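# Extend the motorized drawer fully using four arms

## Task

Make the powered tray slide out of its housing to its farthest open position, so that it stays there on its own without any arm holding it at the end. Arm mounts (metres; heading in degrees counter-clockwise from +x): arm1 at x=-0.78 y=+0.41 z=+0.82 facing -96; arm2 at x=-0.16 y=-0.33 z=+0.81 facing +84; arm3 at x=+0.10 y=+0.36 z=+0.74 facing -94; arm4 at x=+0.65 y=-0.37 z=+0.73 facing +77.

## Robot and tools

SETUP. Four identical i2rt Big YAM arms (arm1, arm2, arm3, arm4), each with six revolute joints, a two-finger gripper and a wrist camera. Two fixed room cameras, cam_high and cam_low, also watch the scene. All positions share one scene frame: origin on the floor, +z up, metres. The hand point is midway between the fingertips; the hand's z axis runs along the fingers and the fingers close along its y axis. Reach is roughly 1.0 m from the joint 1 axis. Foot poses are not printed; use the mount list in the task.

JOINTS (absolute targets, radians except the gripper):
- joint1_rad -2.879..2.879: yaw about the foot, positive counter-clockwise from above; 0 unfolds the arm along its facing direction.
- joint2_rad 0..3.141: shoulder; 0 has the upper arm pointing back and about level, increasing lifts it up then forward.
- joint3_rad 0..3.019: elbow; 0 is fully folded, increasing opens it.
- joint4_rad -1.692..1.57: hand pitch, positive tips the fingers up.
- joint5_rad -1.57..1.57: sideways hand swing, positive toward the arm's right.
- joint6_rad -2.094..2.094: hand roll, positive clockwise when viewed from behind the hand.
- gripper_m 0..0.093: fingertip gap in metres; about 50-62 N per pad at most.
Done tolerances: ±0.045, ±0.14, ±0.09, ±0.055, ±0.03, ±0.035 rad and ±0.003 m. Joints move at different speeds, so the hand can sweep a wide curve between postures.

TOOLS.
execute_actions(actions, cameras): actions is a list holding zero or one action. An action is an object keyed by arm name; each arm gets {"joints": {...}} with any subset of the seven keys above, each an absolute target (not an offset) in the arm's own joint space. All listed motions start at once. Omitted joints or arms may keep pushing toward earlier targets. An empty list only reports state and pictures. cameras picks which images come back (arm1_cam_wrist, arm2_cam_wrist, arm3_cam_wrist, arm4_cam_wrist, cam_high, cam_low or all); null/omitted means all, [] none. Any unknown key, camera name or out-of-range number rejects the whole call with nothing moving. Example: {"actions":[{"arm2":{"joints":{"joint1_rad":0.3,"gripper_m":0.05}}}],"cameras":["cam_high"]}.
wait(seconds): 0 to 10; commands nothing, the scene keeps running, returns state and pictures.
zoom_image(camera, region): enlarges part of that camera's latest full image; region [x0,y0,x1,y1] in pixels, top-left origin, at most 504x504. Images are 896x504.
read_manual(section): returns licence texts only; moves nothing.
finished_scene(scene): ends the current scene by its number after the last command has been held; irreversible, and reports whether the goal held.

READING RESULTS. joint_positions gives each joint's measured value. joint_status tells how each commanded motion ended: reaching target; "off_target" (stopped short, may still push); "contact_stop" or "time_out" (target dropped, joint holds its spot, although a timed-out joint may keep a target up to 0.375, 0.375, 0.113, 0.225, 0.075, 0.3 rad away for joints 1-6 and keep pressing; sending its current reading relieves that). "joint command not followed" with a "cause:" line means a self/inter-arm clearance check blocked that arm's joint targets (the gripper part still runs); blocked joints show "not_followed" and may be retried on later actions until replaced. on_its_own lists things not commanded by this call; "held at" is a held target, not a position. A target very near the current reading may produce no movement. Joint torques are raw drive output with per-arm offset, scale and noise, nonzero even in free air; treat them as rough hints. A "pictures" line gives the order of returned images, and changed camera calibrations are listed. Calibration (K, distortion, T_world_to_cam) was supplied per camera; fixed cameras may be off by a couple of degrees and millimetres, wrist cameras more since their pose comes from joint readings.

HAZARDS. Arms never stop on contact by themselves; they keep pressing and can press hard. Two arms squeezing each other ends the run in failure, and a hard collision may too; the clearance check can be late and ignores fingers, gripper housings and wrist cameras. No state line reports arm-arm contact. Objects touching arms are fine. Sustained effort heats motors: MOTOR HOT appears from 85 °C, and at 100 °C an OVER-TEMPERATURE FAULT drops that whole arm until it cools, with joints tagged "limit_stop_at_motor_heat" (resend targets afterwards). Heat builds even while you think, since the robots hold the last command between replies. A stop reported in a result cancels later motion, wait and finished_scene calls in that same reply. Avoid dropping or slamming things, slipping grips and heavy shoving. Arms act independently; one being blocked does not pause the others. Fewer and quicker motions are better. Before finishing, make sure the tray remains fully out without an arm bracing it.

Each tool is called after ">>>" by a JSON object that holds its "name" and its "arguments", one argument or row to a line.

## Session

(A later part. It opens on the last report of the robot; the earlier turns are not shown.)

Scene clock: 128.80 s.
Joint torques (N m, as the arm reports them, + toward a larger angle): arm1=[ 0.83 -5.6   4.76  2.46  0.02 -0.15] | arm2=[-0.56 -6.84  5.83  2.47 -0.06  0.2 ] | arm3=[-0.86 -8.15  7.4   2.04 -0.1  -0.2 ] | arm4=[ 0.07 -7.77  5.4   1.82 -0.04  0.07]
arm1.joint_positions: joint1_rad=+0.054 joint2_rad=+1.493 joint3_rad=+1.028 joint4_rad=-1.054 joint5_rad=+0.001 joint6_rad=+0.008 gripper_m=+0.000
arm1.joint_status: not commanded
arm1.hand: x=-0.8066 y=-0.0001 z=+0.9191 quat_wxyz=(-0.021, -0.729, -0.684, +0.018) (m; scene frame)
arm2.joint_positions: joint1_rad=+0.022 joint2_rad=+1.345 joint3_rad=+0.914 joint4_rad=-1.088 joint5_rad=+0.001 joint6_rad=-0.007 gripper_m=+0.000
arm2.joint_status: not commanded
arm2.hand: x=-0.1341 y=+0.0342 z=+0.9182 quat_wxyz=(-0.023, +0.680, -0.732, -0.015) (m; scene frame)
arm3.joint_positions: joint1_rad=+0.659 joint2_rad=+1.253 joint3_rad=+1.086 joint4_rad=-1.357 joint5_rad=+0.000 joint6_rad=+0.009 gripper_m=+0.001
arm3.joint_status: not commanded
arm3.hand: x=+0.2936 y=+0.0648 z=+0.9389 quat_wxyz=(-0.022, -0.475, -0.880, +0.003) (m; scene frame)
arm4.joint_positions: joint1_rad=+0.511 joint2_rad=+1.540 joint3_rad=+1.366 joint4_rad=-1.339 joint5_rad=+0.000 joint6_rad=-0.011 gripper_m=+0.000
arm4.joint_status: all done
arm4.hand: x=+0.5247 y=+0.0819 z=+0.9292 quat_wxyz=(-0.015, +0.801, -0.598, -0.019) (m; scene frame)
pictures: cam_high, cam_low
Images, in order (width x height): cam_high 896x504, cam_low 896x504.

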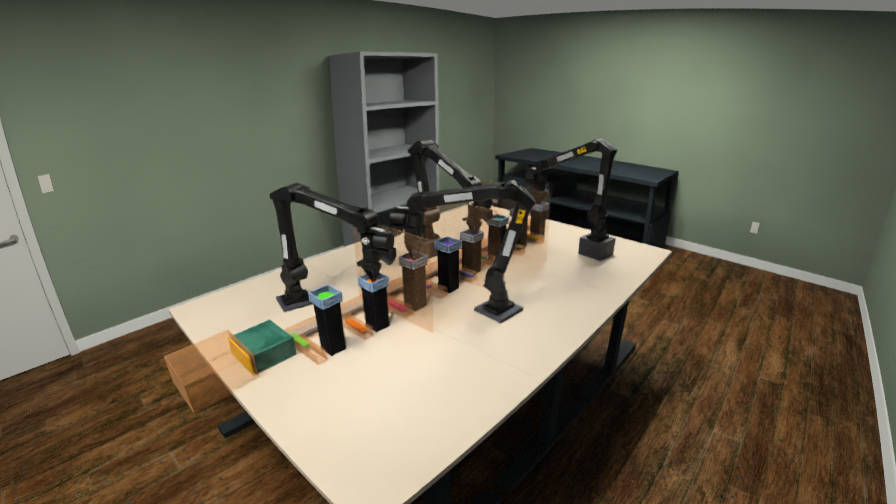

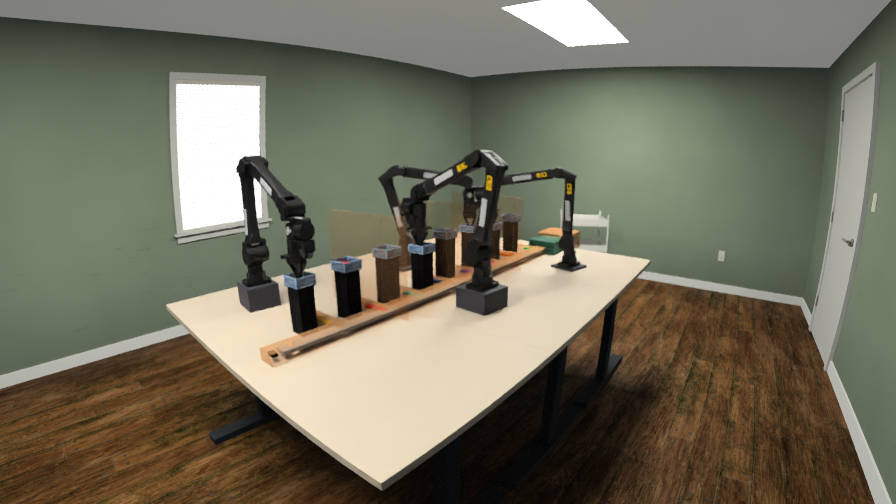

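>>> {"name": "zoom_image", "arguments": {
  "camera": "cam_high",
  "region": [150, 250, 450, 420]
}}

>>> {"name": "zoom_image", "arguments": {
  "camera": "cam_low",
  "region": [240, 220, 600, 380]
}}

Region (150, 250, 450, 420) of cam_high's 896x504 image, scaled by 1.680, with more detail than that image has; it fills the top 286 rows of this view, and the rest is white.

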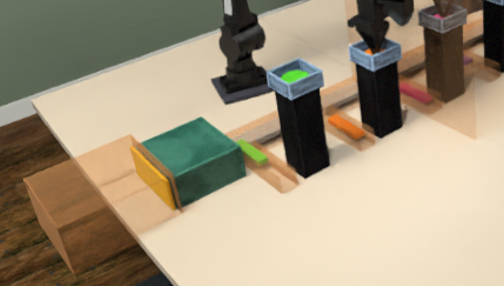

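Region (240, 220, 600, 380) of cam_low's 896x504 image, scaled by 1.400, with more detail than that image has.

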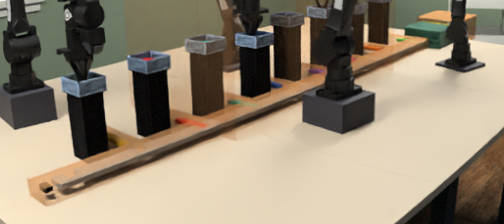

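>>> {"name": "wait", "arguments": {
  "seconds": 10
}}

Scene clock: 139.20 s.
Joint torques (N m, as the arm reports them, + toward a larger angle): arm1=[ 0.9  -5.75  4.8   2.47  0.02 -0.15] | arm2=[-0.78 -7.12  5.81  2.5  -0.08  0.19] | arm3=[-0.87 -8.18  7.46  2.05 -0.09 -0.2 ] | arm4=[ 0.08 -7.8   5.39  1.81 -0.04  0.07]
arm1.joint_positions: joint1_rad=+0.054 joint2_rad=+1.493 joint3_rad=+1.028 joint4_rad=-1.054 joint5_rad=+0.001 joint6_rad=+0.008 gripper_m=+0.000
arm1.joint_status: not commanded
arm1.hand: x=-0.8066 y=-0.0001 z=+0.9191 quat_wxyz=(-0.021, -0.729, -0.684, +0.018) (m; scene frame)
arm2.joint_positions: joint1_rad=+0.022 joint2_rad=+1.345 joint3_rad=+0.914 joint4_rad=-1.088 joint5_rad=+0.001 joint6_rad=-0.007 gripper_m=+0.000
arm2.joint_status: not commanded
arm2.hand: x=-0.1341 y=+0.0342 z=+0.9182 quat_wxyz=(-0.023, +0.680, -0.732, -0.015) (m; scene frame)
arm3.joint_positions: joint1_rad=+0.659 joint2_rad=+1.253 joint3_rad=+1.086 joint4_rad=-1.357 joint5_rad=+0.000 joint6_rad=+0.009 gripper_m=+0.001
arm3.joint_status: not commanded
arm3.hand: x=+0.2936 y=+0.0648 z=+0.9389 quat_wxyz=(-0.022, -0.475, -0.880, +0.003) (m; scene frame)
arm4.joint_positions: joint1_rad=+0.511 joint2_rad=+1.540 joint3_rad=+1.366 joint4_rad=-1.339 joint5_rad=+0.000 joint6_rad=-0.011 gripper_m=+0.000
arm4.joint_status: all done
arm4.hand: x=+0.5247 y=+0.0819 z=+0.9292 quat_wxyz=(-0.015, +0.801, -0.598, -0.019) (m; scene frame)
wait: 10.00 s; at rest from the start
pictures: arm1_cam_wrist, arm2_cam_wrist, arm3_cam_wrist, arm4_cam_wrist, cam_high, cam_low
camera_calibration (this result's frames):
arm1_cam_wrist: T_world_to_cam=[[-0.997877, 0.0629255, -0.0167797, -0.790615], [0.0435994, 0.836898, 0.54562, -0.462037], [0.0483764, 0.54373, -0.837865, 0.930056], [0, 0, 0, 1]] pos_world=[-0.813785, -0.069272, 1.01809]
arm2_cam_wrist: T_world_to_cam=[[0.997465, -0.0673086, 0.0231025, 0.112939], [-0.0689583, -0.834029, 0.547394, -0.479091], [-0.0175761, -0.547599, -0.836556, 0.912127], [0, 0, 0, 1]] pos_world=[-0.129659, 0.107506, 1.02269]
arm3_cam_wrist: T_world_to_cam=[[-0.836438, -0.547704, -0.0198258, 0.296468], [-0.464548, 0.689322, 0.555905, -0.429122], [-0.290805, 0.47419, -0.831009, 0.962718], [0, 0, 0, 1]] pos_world=[0.328592, 0.00166865, 1.04446]
arm4_cam_wrist: T_world_to_cam=[[0.95825, 0.285693, 0.0116568, -0.538984], [0.232219, -0.801382, 0.551235, -0.562646], [0.166826, -0.525515, -0.834268, 0.855253], [0, 0, 0, 1]] pos_world=[0.50446, 0.152537, 1.02994]
Images, in order (width x height): arm1_cam_wrist 896x504, arm2_cam_wrist 896x504, arm3_cam_wrist 896x504, arm4_cam_wrist 896x504, cam_high 896x504, cam_low 896x504.

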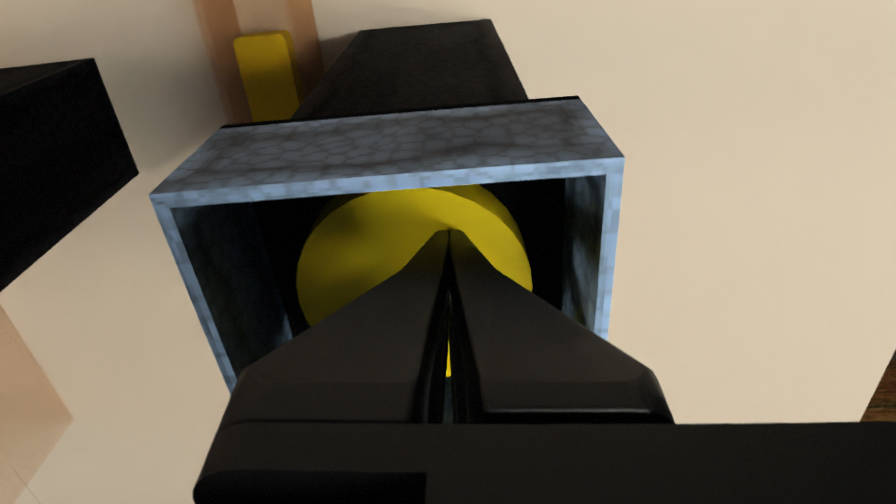

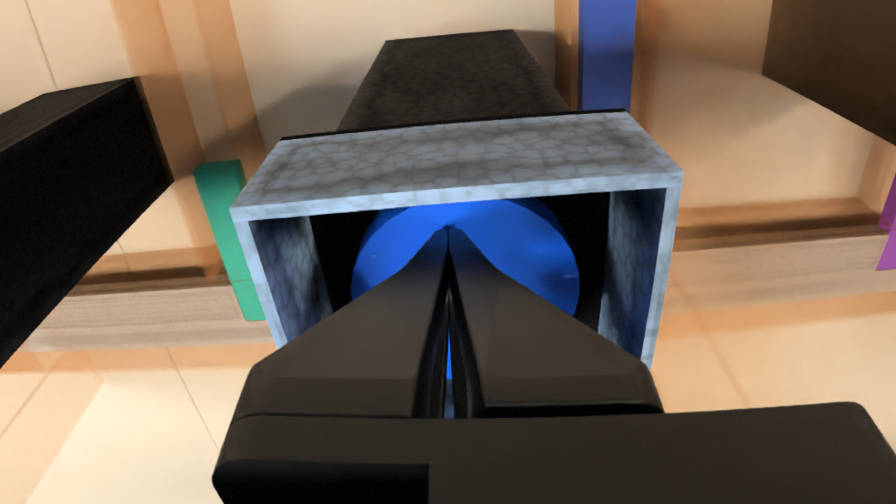

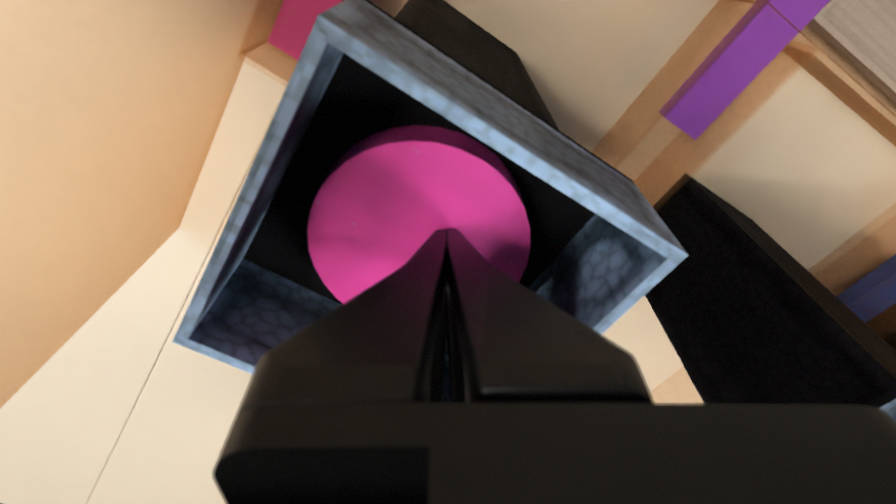

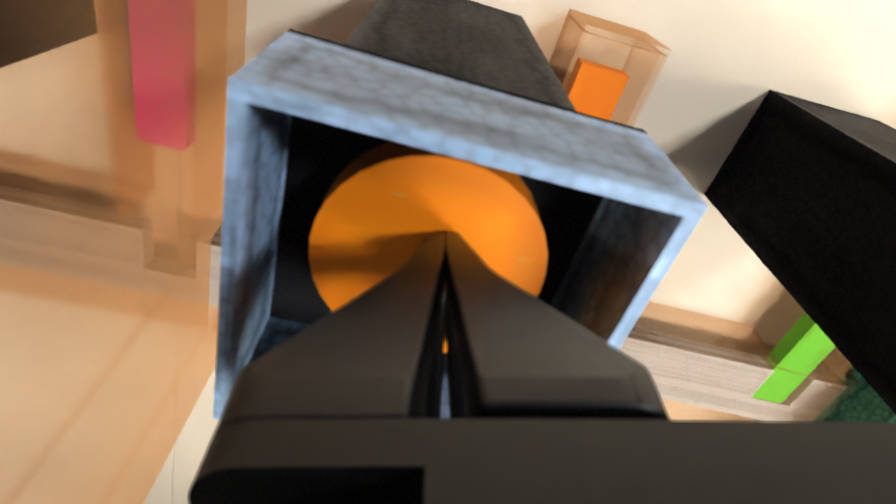

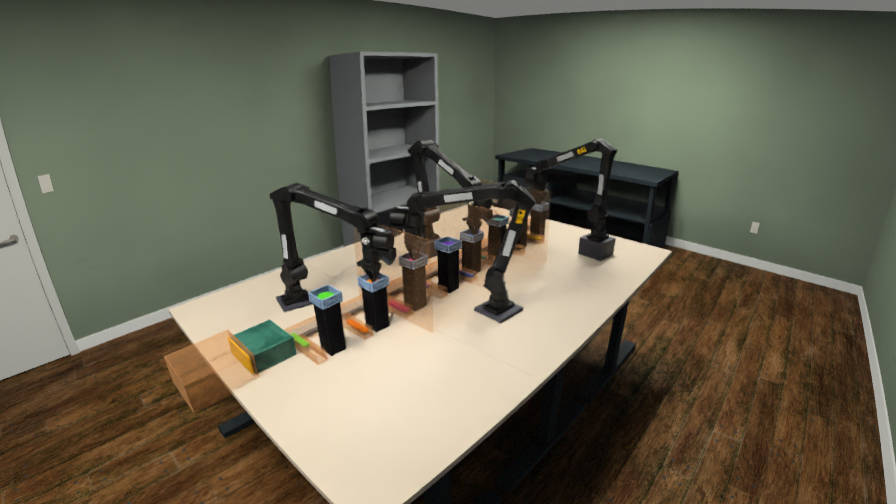

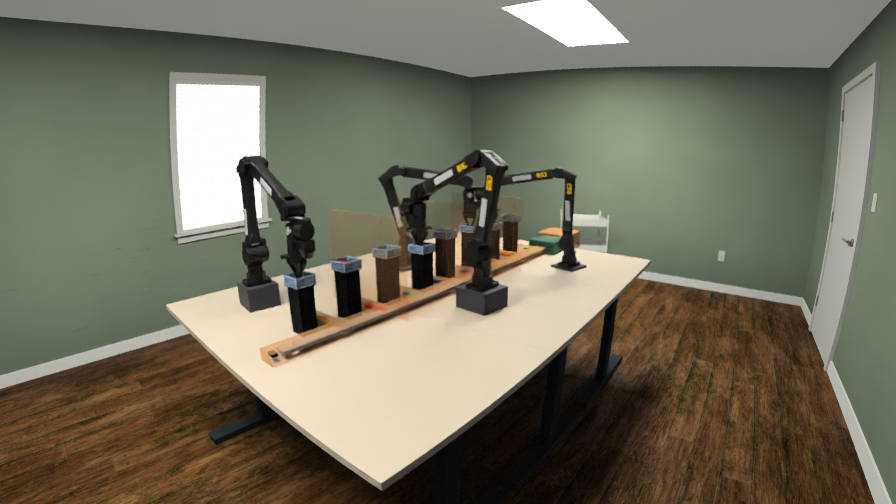

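>>> {"name": "wait", "arguments": {
  "seconds": 10
}}

Scene clock: 149.33 s.
Joint torques (N m, as the arm reports them, + toward a larger angle): arm1=[ 0.83 -5.58  4.75  2.49  0.01 -0.15] | arm2=[-0.68 -7.12  5.67  2.38 -0.08  0.19] | arm3=[-0.84 -8.01  7.43  2.05 -0.1  -0.21] | arm4=[ 0.11 -7.69  5.41  1.82 -0.03  0.06]
arm1.joint_positions: joint1_rad=+0.054 joint2_rad=+1.493 joint3_rad=+1.028 joint4_rad=-1.054 joint5_rad=+0.001 joint6_rad=+0.008 gripper_m=+0.000
arm1.joint_status: not commanded
arm1.hand: x=-0.8066 y=-0.0001 z=+0.9191 quat_wxyz=(-0.021, -0.729, -0.684, +0.018) (m; scene frame)
arm2.joint_positions: joint1_rad=+0.022 joint2_rad=+1.345 joint3_rad=+0.914 joint4_rad=-1.088 joint5_rad=+0.001 joint6_rad=-0.007 gripper_m=+0.000
arm2.joint_status: not commanded
arm2.hand: x=-0.1341 y=+0.0342 z=+0.9182 quat_wxyz=(-0.023, +0.680, -0.732, -0.015) (m; scene frame)
arm3.joint_positions: joint1_rad=+0.659 joint2_rad=+1.253 joint3_rad=+1.086 joint4_rad=-1.357 joint5_rad=+0.000 joint6_rad=+0.009 gripper_m=+0.001
arm3.joint_status: not commanded
arm3.hand: x=+0.2936 y=+0.0648 z=+0.9389 quat_wxyz=(-0.022, -0.475, -0.880, +0.003) (m; scene frame)
arm4.joint_positions: joint1_rad=+0.511 joint2_rad=+1.540 joint3_rad=+1.366 joint4_rad=-1.339 joint5_rad=+0.000 joint6_rad=-0.011 gripper_m=+0.000
arm4.joint_status: all done
arm4.hand: x=+0.5247 y=+0.0819 z=+0.9292 quat_wxyz=(-0.015, +0.801, -0.598, -0.019) (m; scene frame)
wait: 10.00 s; at rest by 0.13 s
pictures: arm1_cam_wrist, arm2_cam_wrist, arm3_cam_wrist, arm4_cam_wrist, cam_high, cam_low
camera_calibration (this result's frames):
arm1_cam_wrist: T_world_to_cam=[[-0.997877, 0.0629255, -0.0167797, -0.790615], [0.0435994, 0.836898, 0.54562, -0.462037], [0.0483764, 0.54373, -0.837865, 0.930056], [0, 0, 0, 1]] pos_world=[-0.813785, -0.069272, 1.01809]
arm2_cam_wrist: T_world_to_cam=[[0.997465, -0.0673086, 0.0231025, 0.112939], [-0.0689583, -0.834029, 0.547394, -0.479091], [-0.0175761, -0.547599, -0.836556, 0.912127], [0, 0, 0, 1]] pos_world=[-0.129659, 0.107506, 1.02269]
arm3_cam_wrist: T_world_to_cam=[[-0.836438, -0.547704, -0.0198258, 0.296468], [-0.464548, 0.689322, 0.555905, -0.429122], [-0.290805, 0.47419, -0.831009, 0.962718], [0, 0, 0, 1]] pos_world=[0.328592, 0.00166865, 1.04446]
arm4_cam_wrist: T_world_to_cam=[[0.95825, 0.285693, 0.0116568, -0.538984], [0.232219, -0.801382, 0.551235, -0.562646], [0.166826, -0.525515, -0.834268, 0.855253], [0, 0, 0, 1]] pos_world=[0.50446, 0.152537, 1.02994]
Images, in order (width x height): arm1_cam_wrist 896x504, arm2_cam_wrist 896x504, arm3_cam_wrist 896x504, arm4_cam_wrist 896x504, cam_high 896x504, cam_low 896x504.

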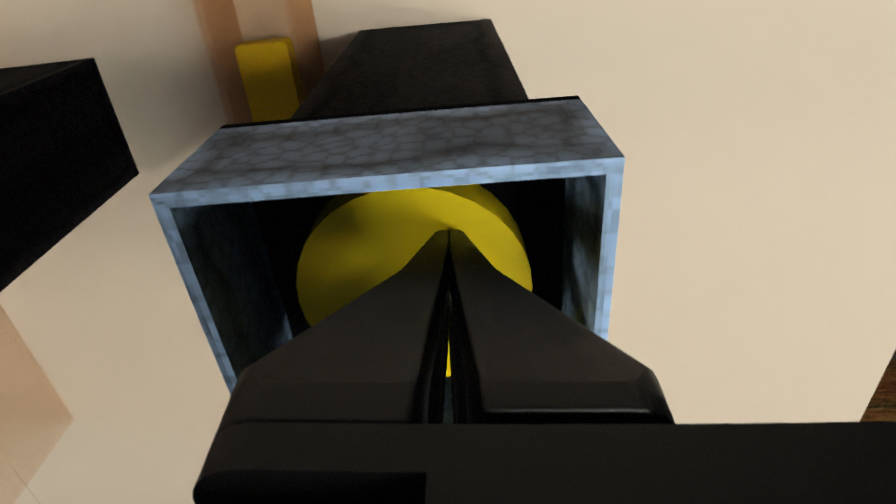

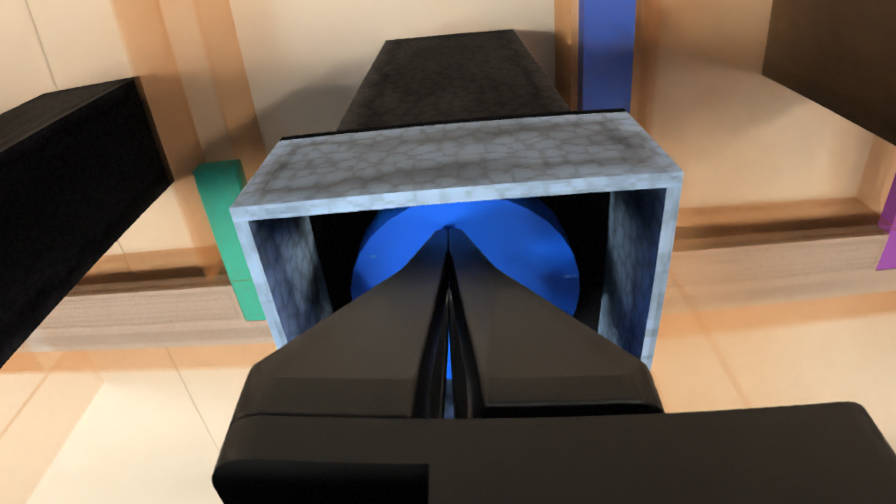

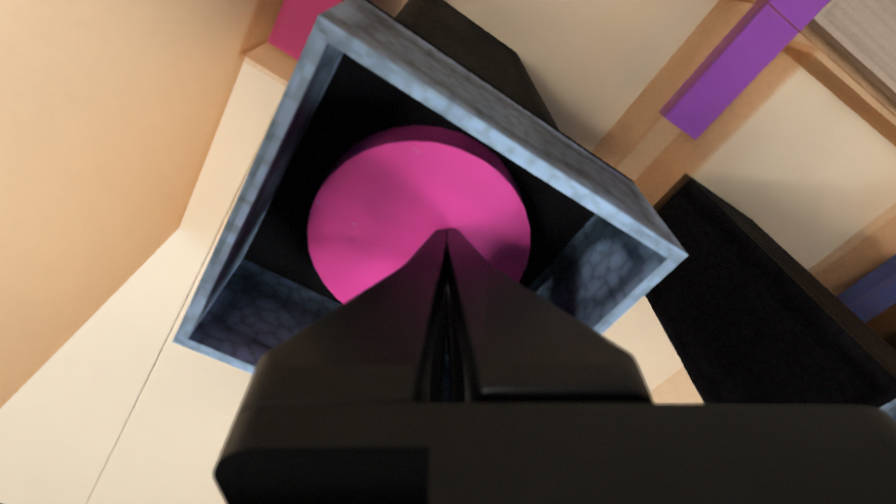

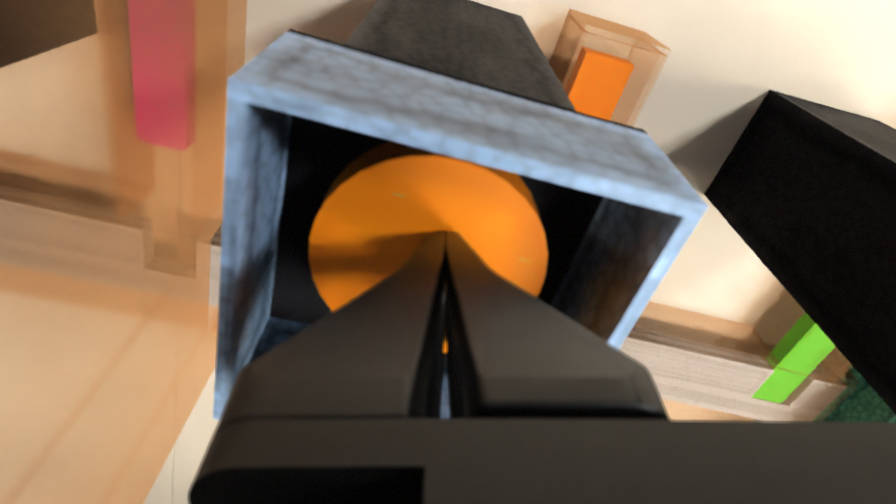

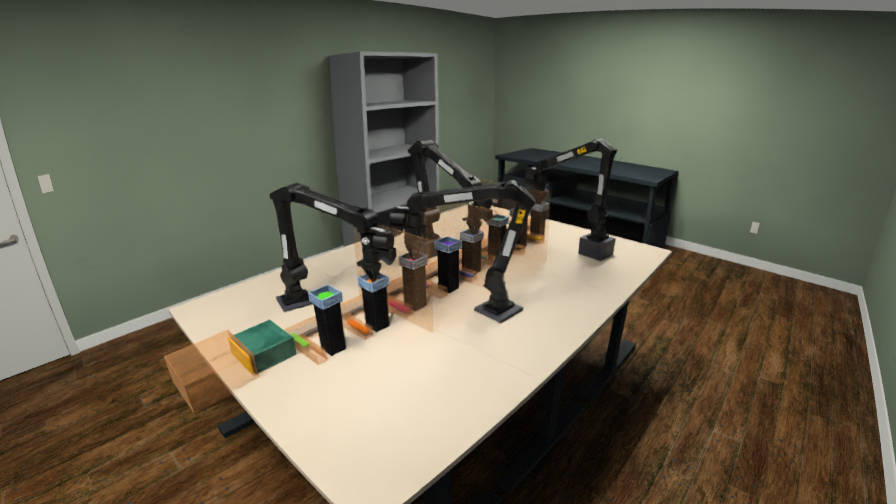

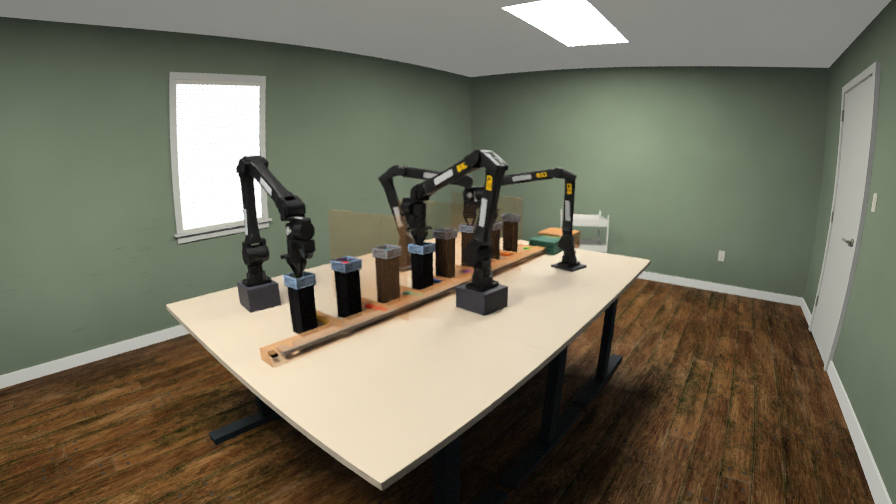

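>>> {"name": "wait", "arguments": {
  "seconds": 10
}}

Scene clock: 160.17 s.
Joint torques (N m, as the arm reports them, + toward a larger angle): arm1=[ 1.   -5.61  4.79  2.46  0.01 -0.15] | arm2=[-1.1  -7.13  5.77  2.45 -0.09  0.2 ] | arm3=[-0.91 -8.19  7.41  2.05 -0.1  -0.21] | arm4=[ 0.07 -7.76  5.39  1.82 -0.04  0.06]
arm1.joint_positions: joint1_rad=+0.054 joint2_rad=+1.493 joint3_rad=+1.028 joint4_rad=-1.054 joint5_rad=+0.001 joint6_rad=+0.008 gripper_m=+0.000
arm1.joint_status: not commanded
arm1.hand: x=-0.8066 y=-0.0001 z=+0.9191 quat_wxyz=(-0.021, -0.729, -0.684, +0.018) (m; scene frame)
arm2.joint_positions: joint1_rad=+0.022 joint2_rad=+1.345 joint3_rad=+0.914 joint4_rad=-1.088 joint5_rad=+0.001 joint6_rad=-0.007 gripper_m=+0.000
arm2.joint_status: not commanded
arm2.hand: x=-0.1341 y=+0.0342 z=+0.9182 quat_wxyz=(-0.023, +0.680, -0.732, -0.015) (m; scene frame)
arm3.joint_positions: joint1_rad=+0.659 joint2_rad=+1.253 joint3_rad=+1.086 joint4_rad=-1.357 joint5_rad=+0.000 joint6_rad=+0.009 gripper_m=+0.001
arm3.joint_status: not commanded
arm3.hand: x=+0.2936 y=+0.0648 z=+0.9389 quat_wxyz=(-0.022, -0.475, -0.880, +0.003) (m; scene frame)
arm4.joint_positions: joint1_rad=+0.511 joint2_rad=+1.540 joint3_rad=+1.366 joint4_rad=-1.339 joint5_rad=+0.000 joint6_rad=-0.011 gripper_m=+0.000
arm4.joint_status: all done
arm4.hand: x=+0.5247 y=+0.0819 z=+0.9292 quat_wxyz=(-0.015, +0.801, -0.598, -0.019) (m; scene frame)
wait: 10.00 s; at rest from the start
pictures: arm1_cam_wrist, arm2_cam_wrist, arm3_cam_wrist, arm4_cam_wrist, cam_high, cam_low
camera_calibration (this result's frames):
arm1_cam_wrist: T_world_to_cam=[[-0.997877, 0.0629255, -0.0167797, -0.790615], [0.0435994, 0.836898, 0.54562, -0.462037], [0.0483764, 0.54373, -0.837865, 0.930056], [0, 0, 0, 1]] pos_world=[-0.813785, -0.069272, 1.01809]
arm2_cam_wrist: T_world_to_cam=[[0.997465, -0.0673086, 0.0231025, 0.112939], [-0.0689583, -0.834029, 0.547394, -0.479091], [-0.0175761, -0.547599, -0.836556, 0.912127], [0, 0, 0, 1]] pos_world=[-0.129659, 0.107506, 1.02269]
arm3_cam_wrist: T_world_to_cam=[[-0.836438, -0.547704, -0.0198258, 0.296468], [-0.464548, 0.689322, 0.555905, -0.429122], [-0.290805, 0.47419, -0.831009, 0.962718], [0, 0, 0, 1]] pos_world=[0.328592, 0.00166865, 1.04446]
arm4_cam_wrist: T_world_to_cam=[[0.95825, 0.285693, 0.0116568, -0.538984], [0.232219, -0.801382, 0.551235, -0.562646], [0.166826, -0.525515, -0.834268, 0.855253], [0, 0, 0, 1]] pos_world=[0.50446, 0.152537, 1.02994]
Images, in order (width x height): arm1_cam_wrist 896x504, arm2_cam_wrist 896x504, arm3_cam_wrist 896x504, arm4_cam_wrist 896x504, cam_high 896x504, cam_low 896x504.

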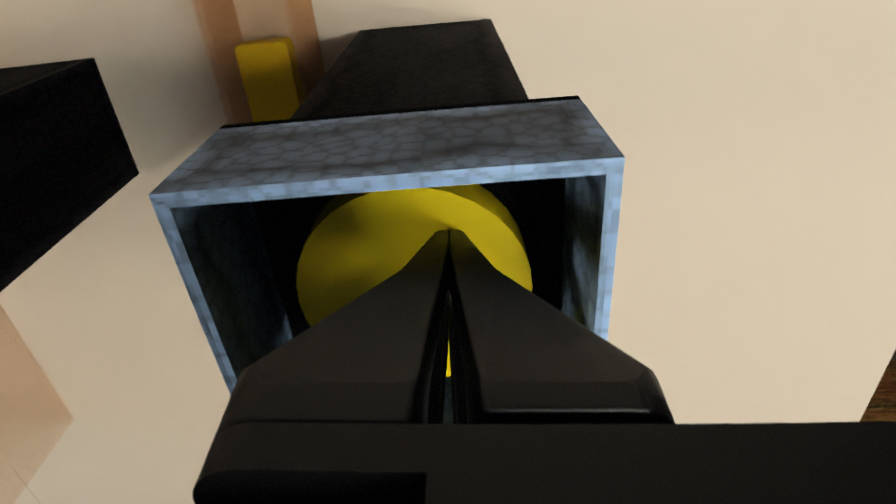

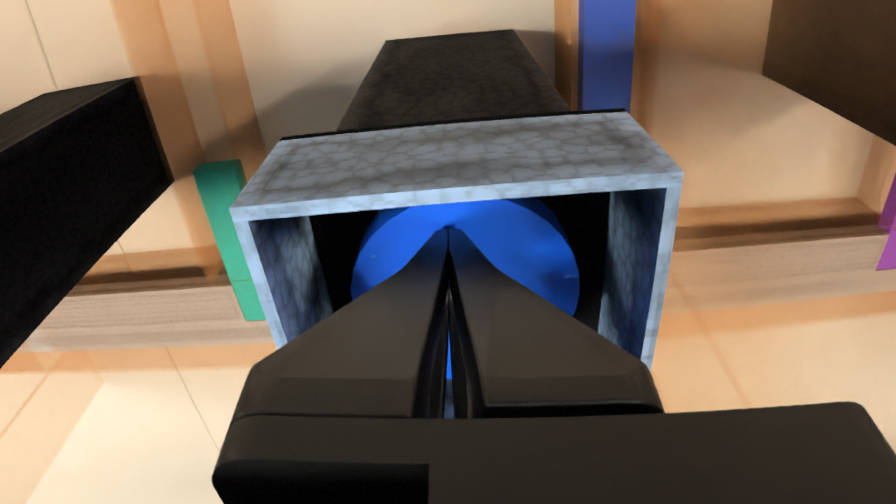

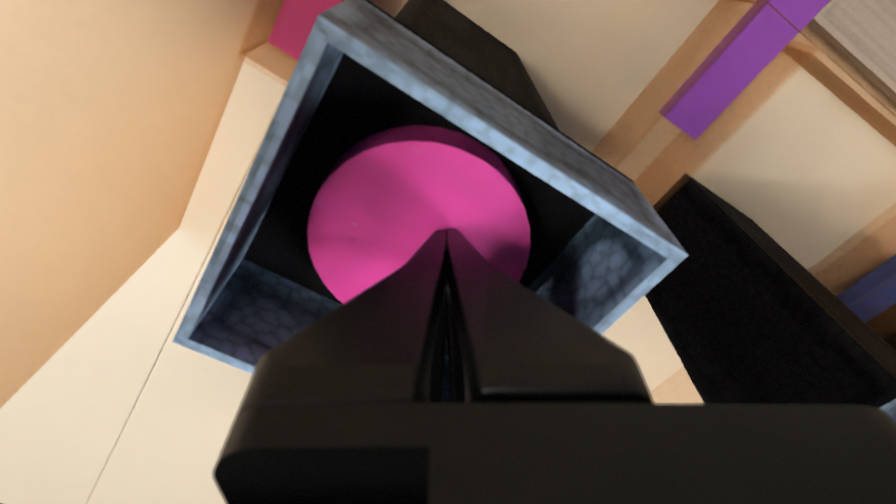

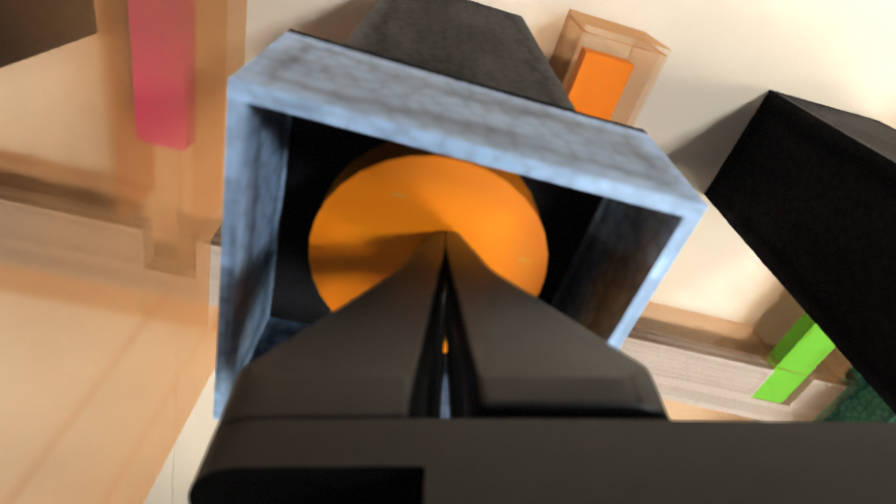

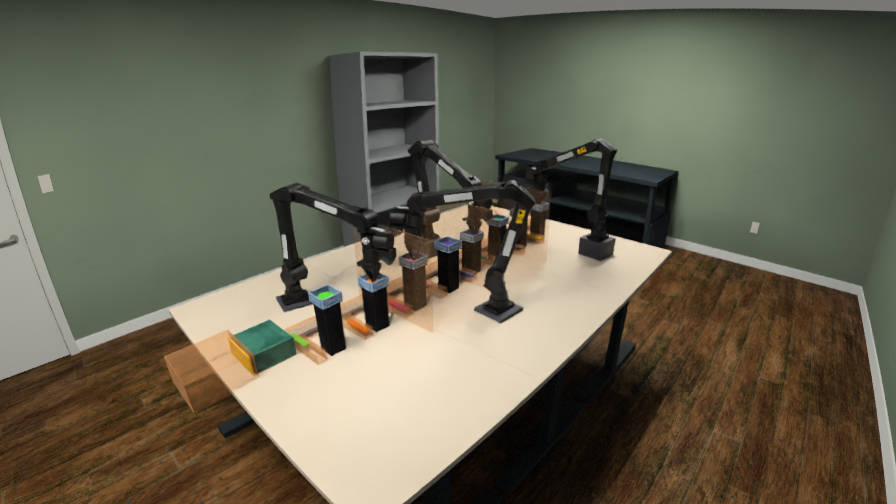

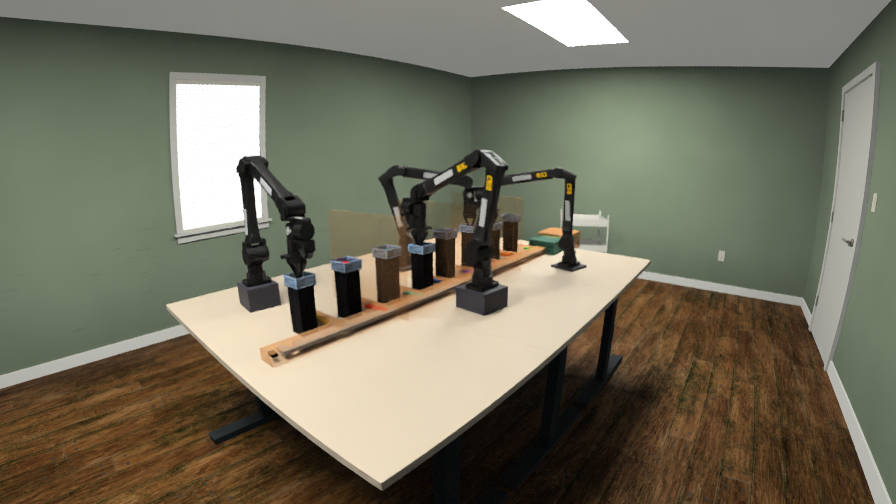

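>>> {"name": "execute_actions", "arguments": {
  "actions": [
    {"arm4": {"joints": {"joint1_rad": 0.504, "joint2_rad": 1.561, "joint3_rad": 1.550, "joint4_rad": -1.560, "joint5_rad": 0, "joint6_rad": 0, "gripper_m": 0}}}
  ],
  "cameras": []
}}

>>> {"name": "execute_actions", "arguments": {
  "actions": [
    {"arm4": {"joints": {"joint1_rad": 0.015, "joint2_rad": 1.557, "joint3_rad": 1.559, "joint4_rad": -1.573, "joint5_rad": 0, "joint6_rad": 0, "gripper_m": 0}}}
  ],
  "cameras": []
}}

>>> {"name": "execute_actions", "arguments": {
  "actions": [
    {"arm4": {"joints": {"joint1_rad": 0.019, "joint2_rad": 1.561, "joint3_rad": 1.353, "joint4_rad": -1.363, "joint5_rad": 0, "joint6_rad": 0, "gripper_m": 0}}}
  ],
  "cameras": ["arm4_cam_wrist", "cam_high"]
}}

Scene clock: 161.63 s.
Joint torques (N m, as the arm reports them, + toward a larger angle): arm1=[ 0.99 -5.54  4.76  2.48  0.02 -0.14] | arm2=[-0.99 -7.34  5.69  2.44 -0.07  0.19] | arm3=[-0.95 -8.05  7.43  2.06 -0.08 -0.2 ] | arm4=[  0.09 -12.12  14.73  -0.51  -0.05   0.07]
arm1.joint_positions: joint1_rad=+0.054 joint2_rad=+1.493 joint3_rad=+1.028 joint4_rad=-1.054 joint5_rad=+0.001 joint6_rad=+0.008 gripper_m=+0.000
arm1.joint_status: not commanded
arm1.hand: x=-0.8066 y=-0.0001 z=+0.9191 quat_wxyz=(-0.021, -0.729, -0.684, +0.018) (m; scene frame)
arm2.joint_positions: joint1_rad=+0.022 joint2_rad=+1.345 joint3_rad=+0.914 joint4_rad=-1.088 joint5_rad=+0.001 joint6_rad=-0.007 gripper_m=+0.000
arm2.joint_status: not commanded
arm2.hand: x=-0.1341 y=+0.0342 z=+0.9182 quat_wxyz=(-0.023, +0.680, -0.732, -0.015) (m; scene frame)
arm3.joint_positions: joint1_rad=+0.659 joint2_rad=+1.253 joint3_rad=+1.086 joint4_rad=-1.357 joint5_rad=+0.000 joint6_rad=+0.009 gripper_m=+0.001
arm3.joint_status: not commanded
arm3.hand: x=+0.2936 y=+0.0648 z=+0.9389 quat_wxyz=(-0.022, -0.475, -0.880, +0.003) (m; scene frame)
arm4.joint_positions: joint1_rad=+0.511 joint2_rad=+1.546 joint3_rad=+1.488 joint4_rad=-1.549 joint5_rad=+0.000 joint6_rad=-0.011 gripper_m=+0.000
arm4.joint_status: all done
arm4.hand: x=+0.5288 y=+0.0674 z=+0.9725 quat_wxyz=(+0.014, +0.801, -0.598, +0.018) (m; scene frame)
pictures: none
No camera images: the call's "cameras" was empty. Leave "cameras" out to get every camera's image.

Scene clock: 162.97 s.
Joint torques (N m, as the arm reports them, + toward a larger angle): arm1=[ 0.84 -5.53  4.77  2.47  0.02 -0.14] | arm2=[-1.23 -7.27  5.69  2.43 -0.07  0.16] | arm3=[-0.86 -8.26  7.42  2.06 -0.1  -0.2 ] | arm4=[  1.04 -12.49  14.82  -0.44  -0.05   0.06]
arm1.joint_positions: joint1_rad=+0.054 joint2_rad=+1.493 joint3_rad=+1.028 joint4_rad=-1.054 joint5_rad=+0.001 joint6_rad=+0.008 gripper_m=+0.000
arm1.joint_status: not commanded
arm1.hand: x=-0.8066 y=-0.0001 z=+0.9191 quat_wxyz=(-0.021, -0.729, -0.684, +0.018) (m; scene frame)
arm2.joint_positions: joint1_rad=+0.022 joint2_rad=+1.345 joint3_rad=+0.914 joint4_rad=-1.088 joint5_rad=+0.001 joint6_rad=-0.007 gripper_m=+0.000
arm2.joint_status: not commanded
arm2.hand: x=-0.1341 y=+0.0342 z=+0.9182 quat_wxyz=(-0.023, +0.680, -0.732, -0.015) (m; scene frame)
arm3.joint_positions: joint1_rad=+0.659 joint2_rad=+1.253 joint3_rad=+1.086 joint4_rad=-1.357 joint5_rad=+0.000 joint6_rad=+0.009 gripper_m=+0.001
arm3.joint_status: not commanded
arm3.hand: x=+0.2936 y=+0.0648 z=+0.9389 quat_wxyz=(-0.022, -0.475, -0.880, +0.003) (m; scene frame)
arm4.joint_positions: joint1_rad=+0.008 joint2_rad=+1.547 joint3_rad=+1.496 joint4_rad=-1.564 joint5_rad=+0.000 joint6_rad=-0.010 gripper_m=+0.000
arm4.joint_status: all done
arm4.hand: x=+0.7537 y=+0.0713 z=+0.9762 quat_wxyz=(+0.019, +0.627, -0.779, +0.018) (m; scene frame)
pictures: none
No camera images: the call's "cameras" was empty. Leave "cameras" out to get every camera's image.

Scene clock: 163.83 s.
Joint torques (N m, as the arm reports them, + toward a larger angle): arm1=[ 0.91 -5.75  4.75  2.53  0.01 -0.15] | arm2=[-1.06 -7.28  5.87  2.46 -0.06  0.18] | arm3=[-0.75 -8.11  7.47  2.08 -0.09 -0.21] | arm4=[ 1.13 -9.81  5.56  0.83 -0.04  0.06]
arm1.joint_positions: joint1_rad=+0.054 joint2_rad=+1.493 joint3_rad=+1.028 joint4_rad=-1.054 joint5_rad=+0.001 joint6_rad=+0.008 gripper_m=+0.000
arm1.joint_status: not commanded
arm1.hand: x=-0.8066 y=-0.0001 z=+0.9191 quat_wxyz=(-0.021, -0.729, -0.684, +0.018) (m; scene frame)
arm2.joint_positions: joint1_rad=+0.022 joint2_rad=+1.345 joint3_rad=+0.914 joint4_rad=-1.088 joint5_rad=+0.001 joint6_rad=-0.007 gripper_m=+0.000
arm2.joint_status: not commanded
arm2.hand: x=-0.1341 y=+0.0342 z=+0.9182 quat_wxyz=(-0.023, +0.680, -0.732, -0.015) (m; scene frame)
arm3.joint_positions: joint1_rad=+0.659 joint2_rad=+1.253 joint3_rad=+1.086 joint4_rad=-1.357 joint5_rad=+0.000 joint6_rad=+0.009 gripper_m=+0.001
arm3.joint_status: not commanded
arm3.hand: x=+0.2936 y=+0.0648 z=+0.9389 quat_wxyz=(-0.022, -0.475, -0.880, +0.003) (m; scene frame)
arm4.joint_positions: joint1_rad=+0.011 joint2_rad=+1.525 joint3_rad=+1.399 joint4_rad=-1.385 joint5_rad=-0.001 joint6_rad=-0.010 gripper_m=+0.000
arm4.joint_status: all done
arm4.hand: x=+0.7554 y=+0.0856 z=+0.9487 quat_wxyz=(-0.022, +0.628, -0.778, -0.015) (m; scene frame)
pictures: arm4_cam_wrist, cam_high
camera_calibration (this result's frames):
arm4_cam_wrist: T_world_to_cam=[[0.977917, -0.208415, 0.0155467, -0.737592], [-0.182591, -0.815815, 0.548732, -0.307054], [-0.101681, -0.539453, -0.835854, 1.04055], [0, 0, 0, 1]] pos_world=[0.771042, 0.157102, 1.0497]
Images, in order (width x height): arm4_cam_wrist 896x504, cam_high 896x504.

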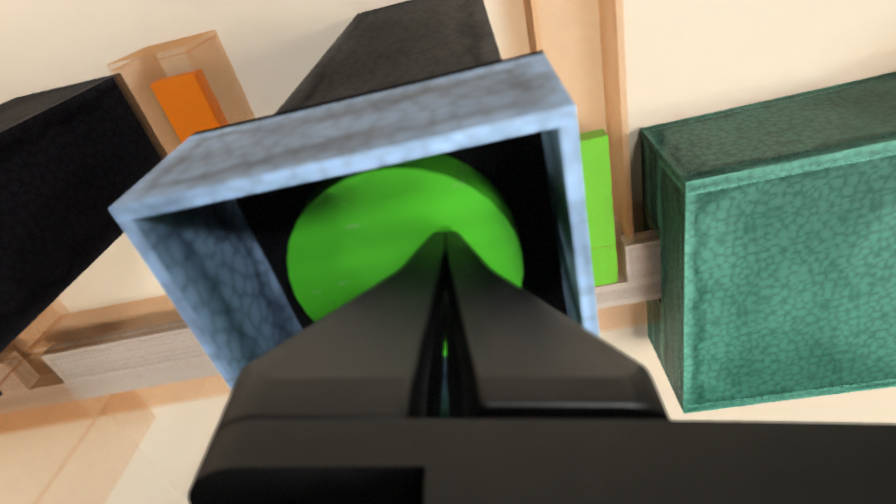

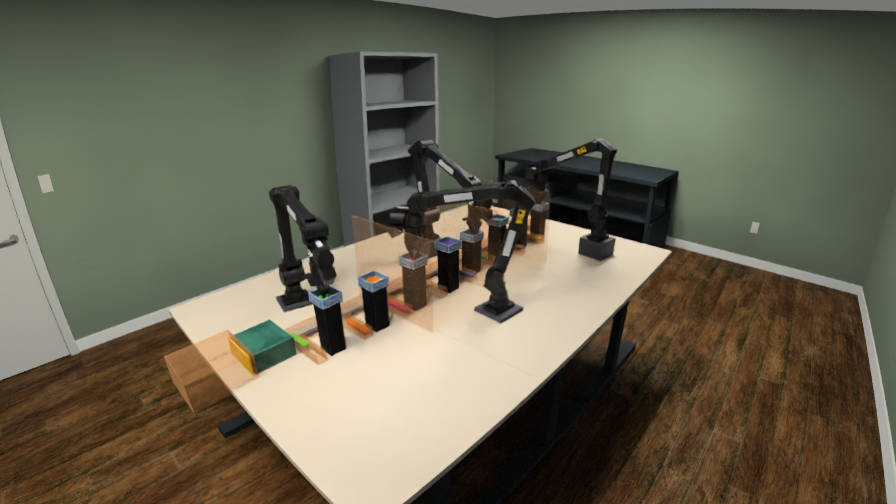

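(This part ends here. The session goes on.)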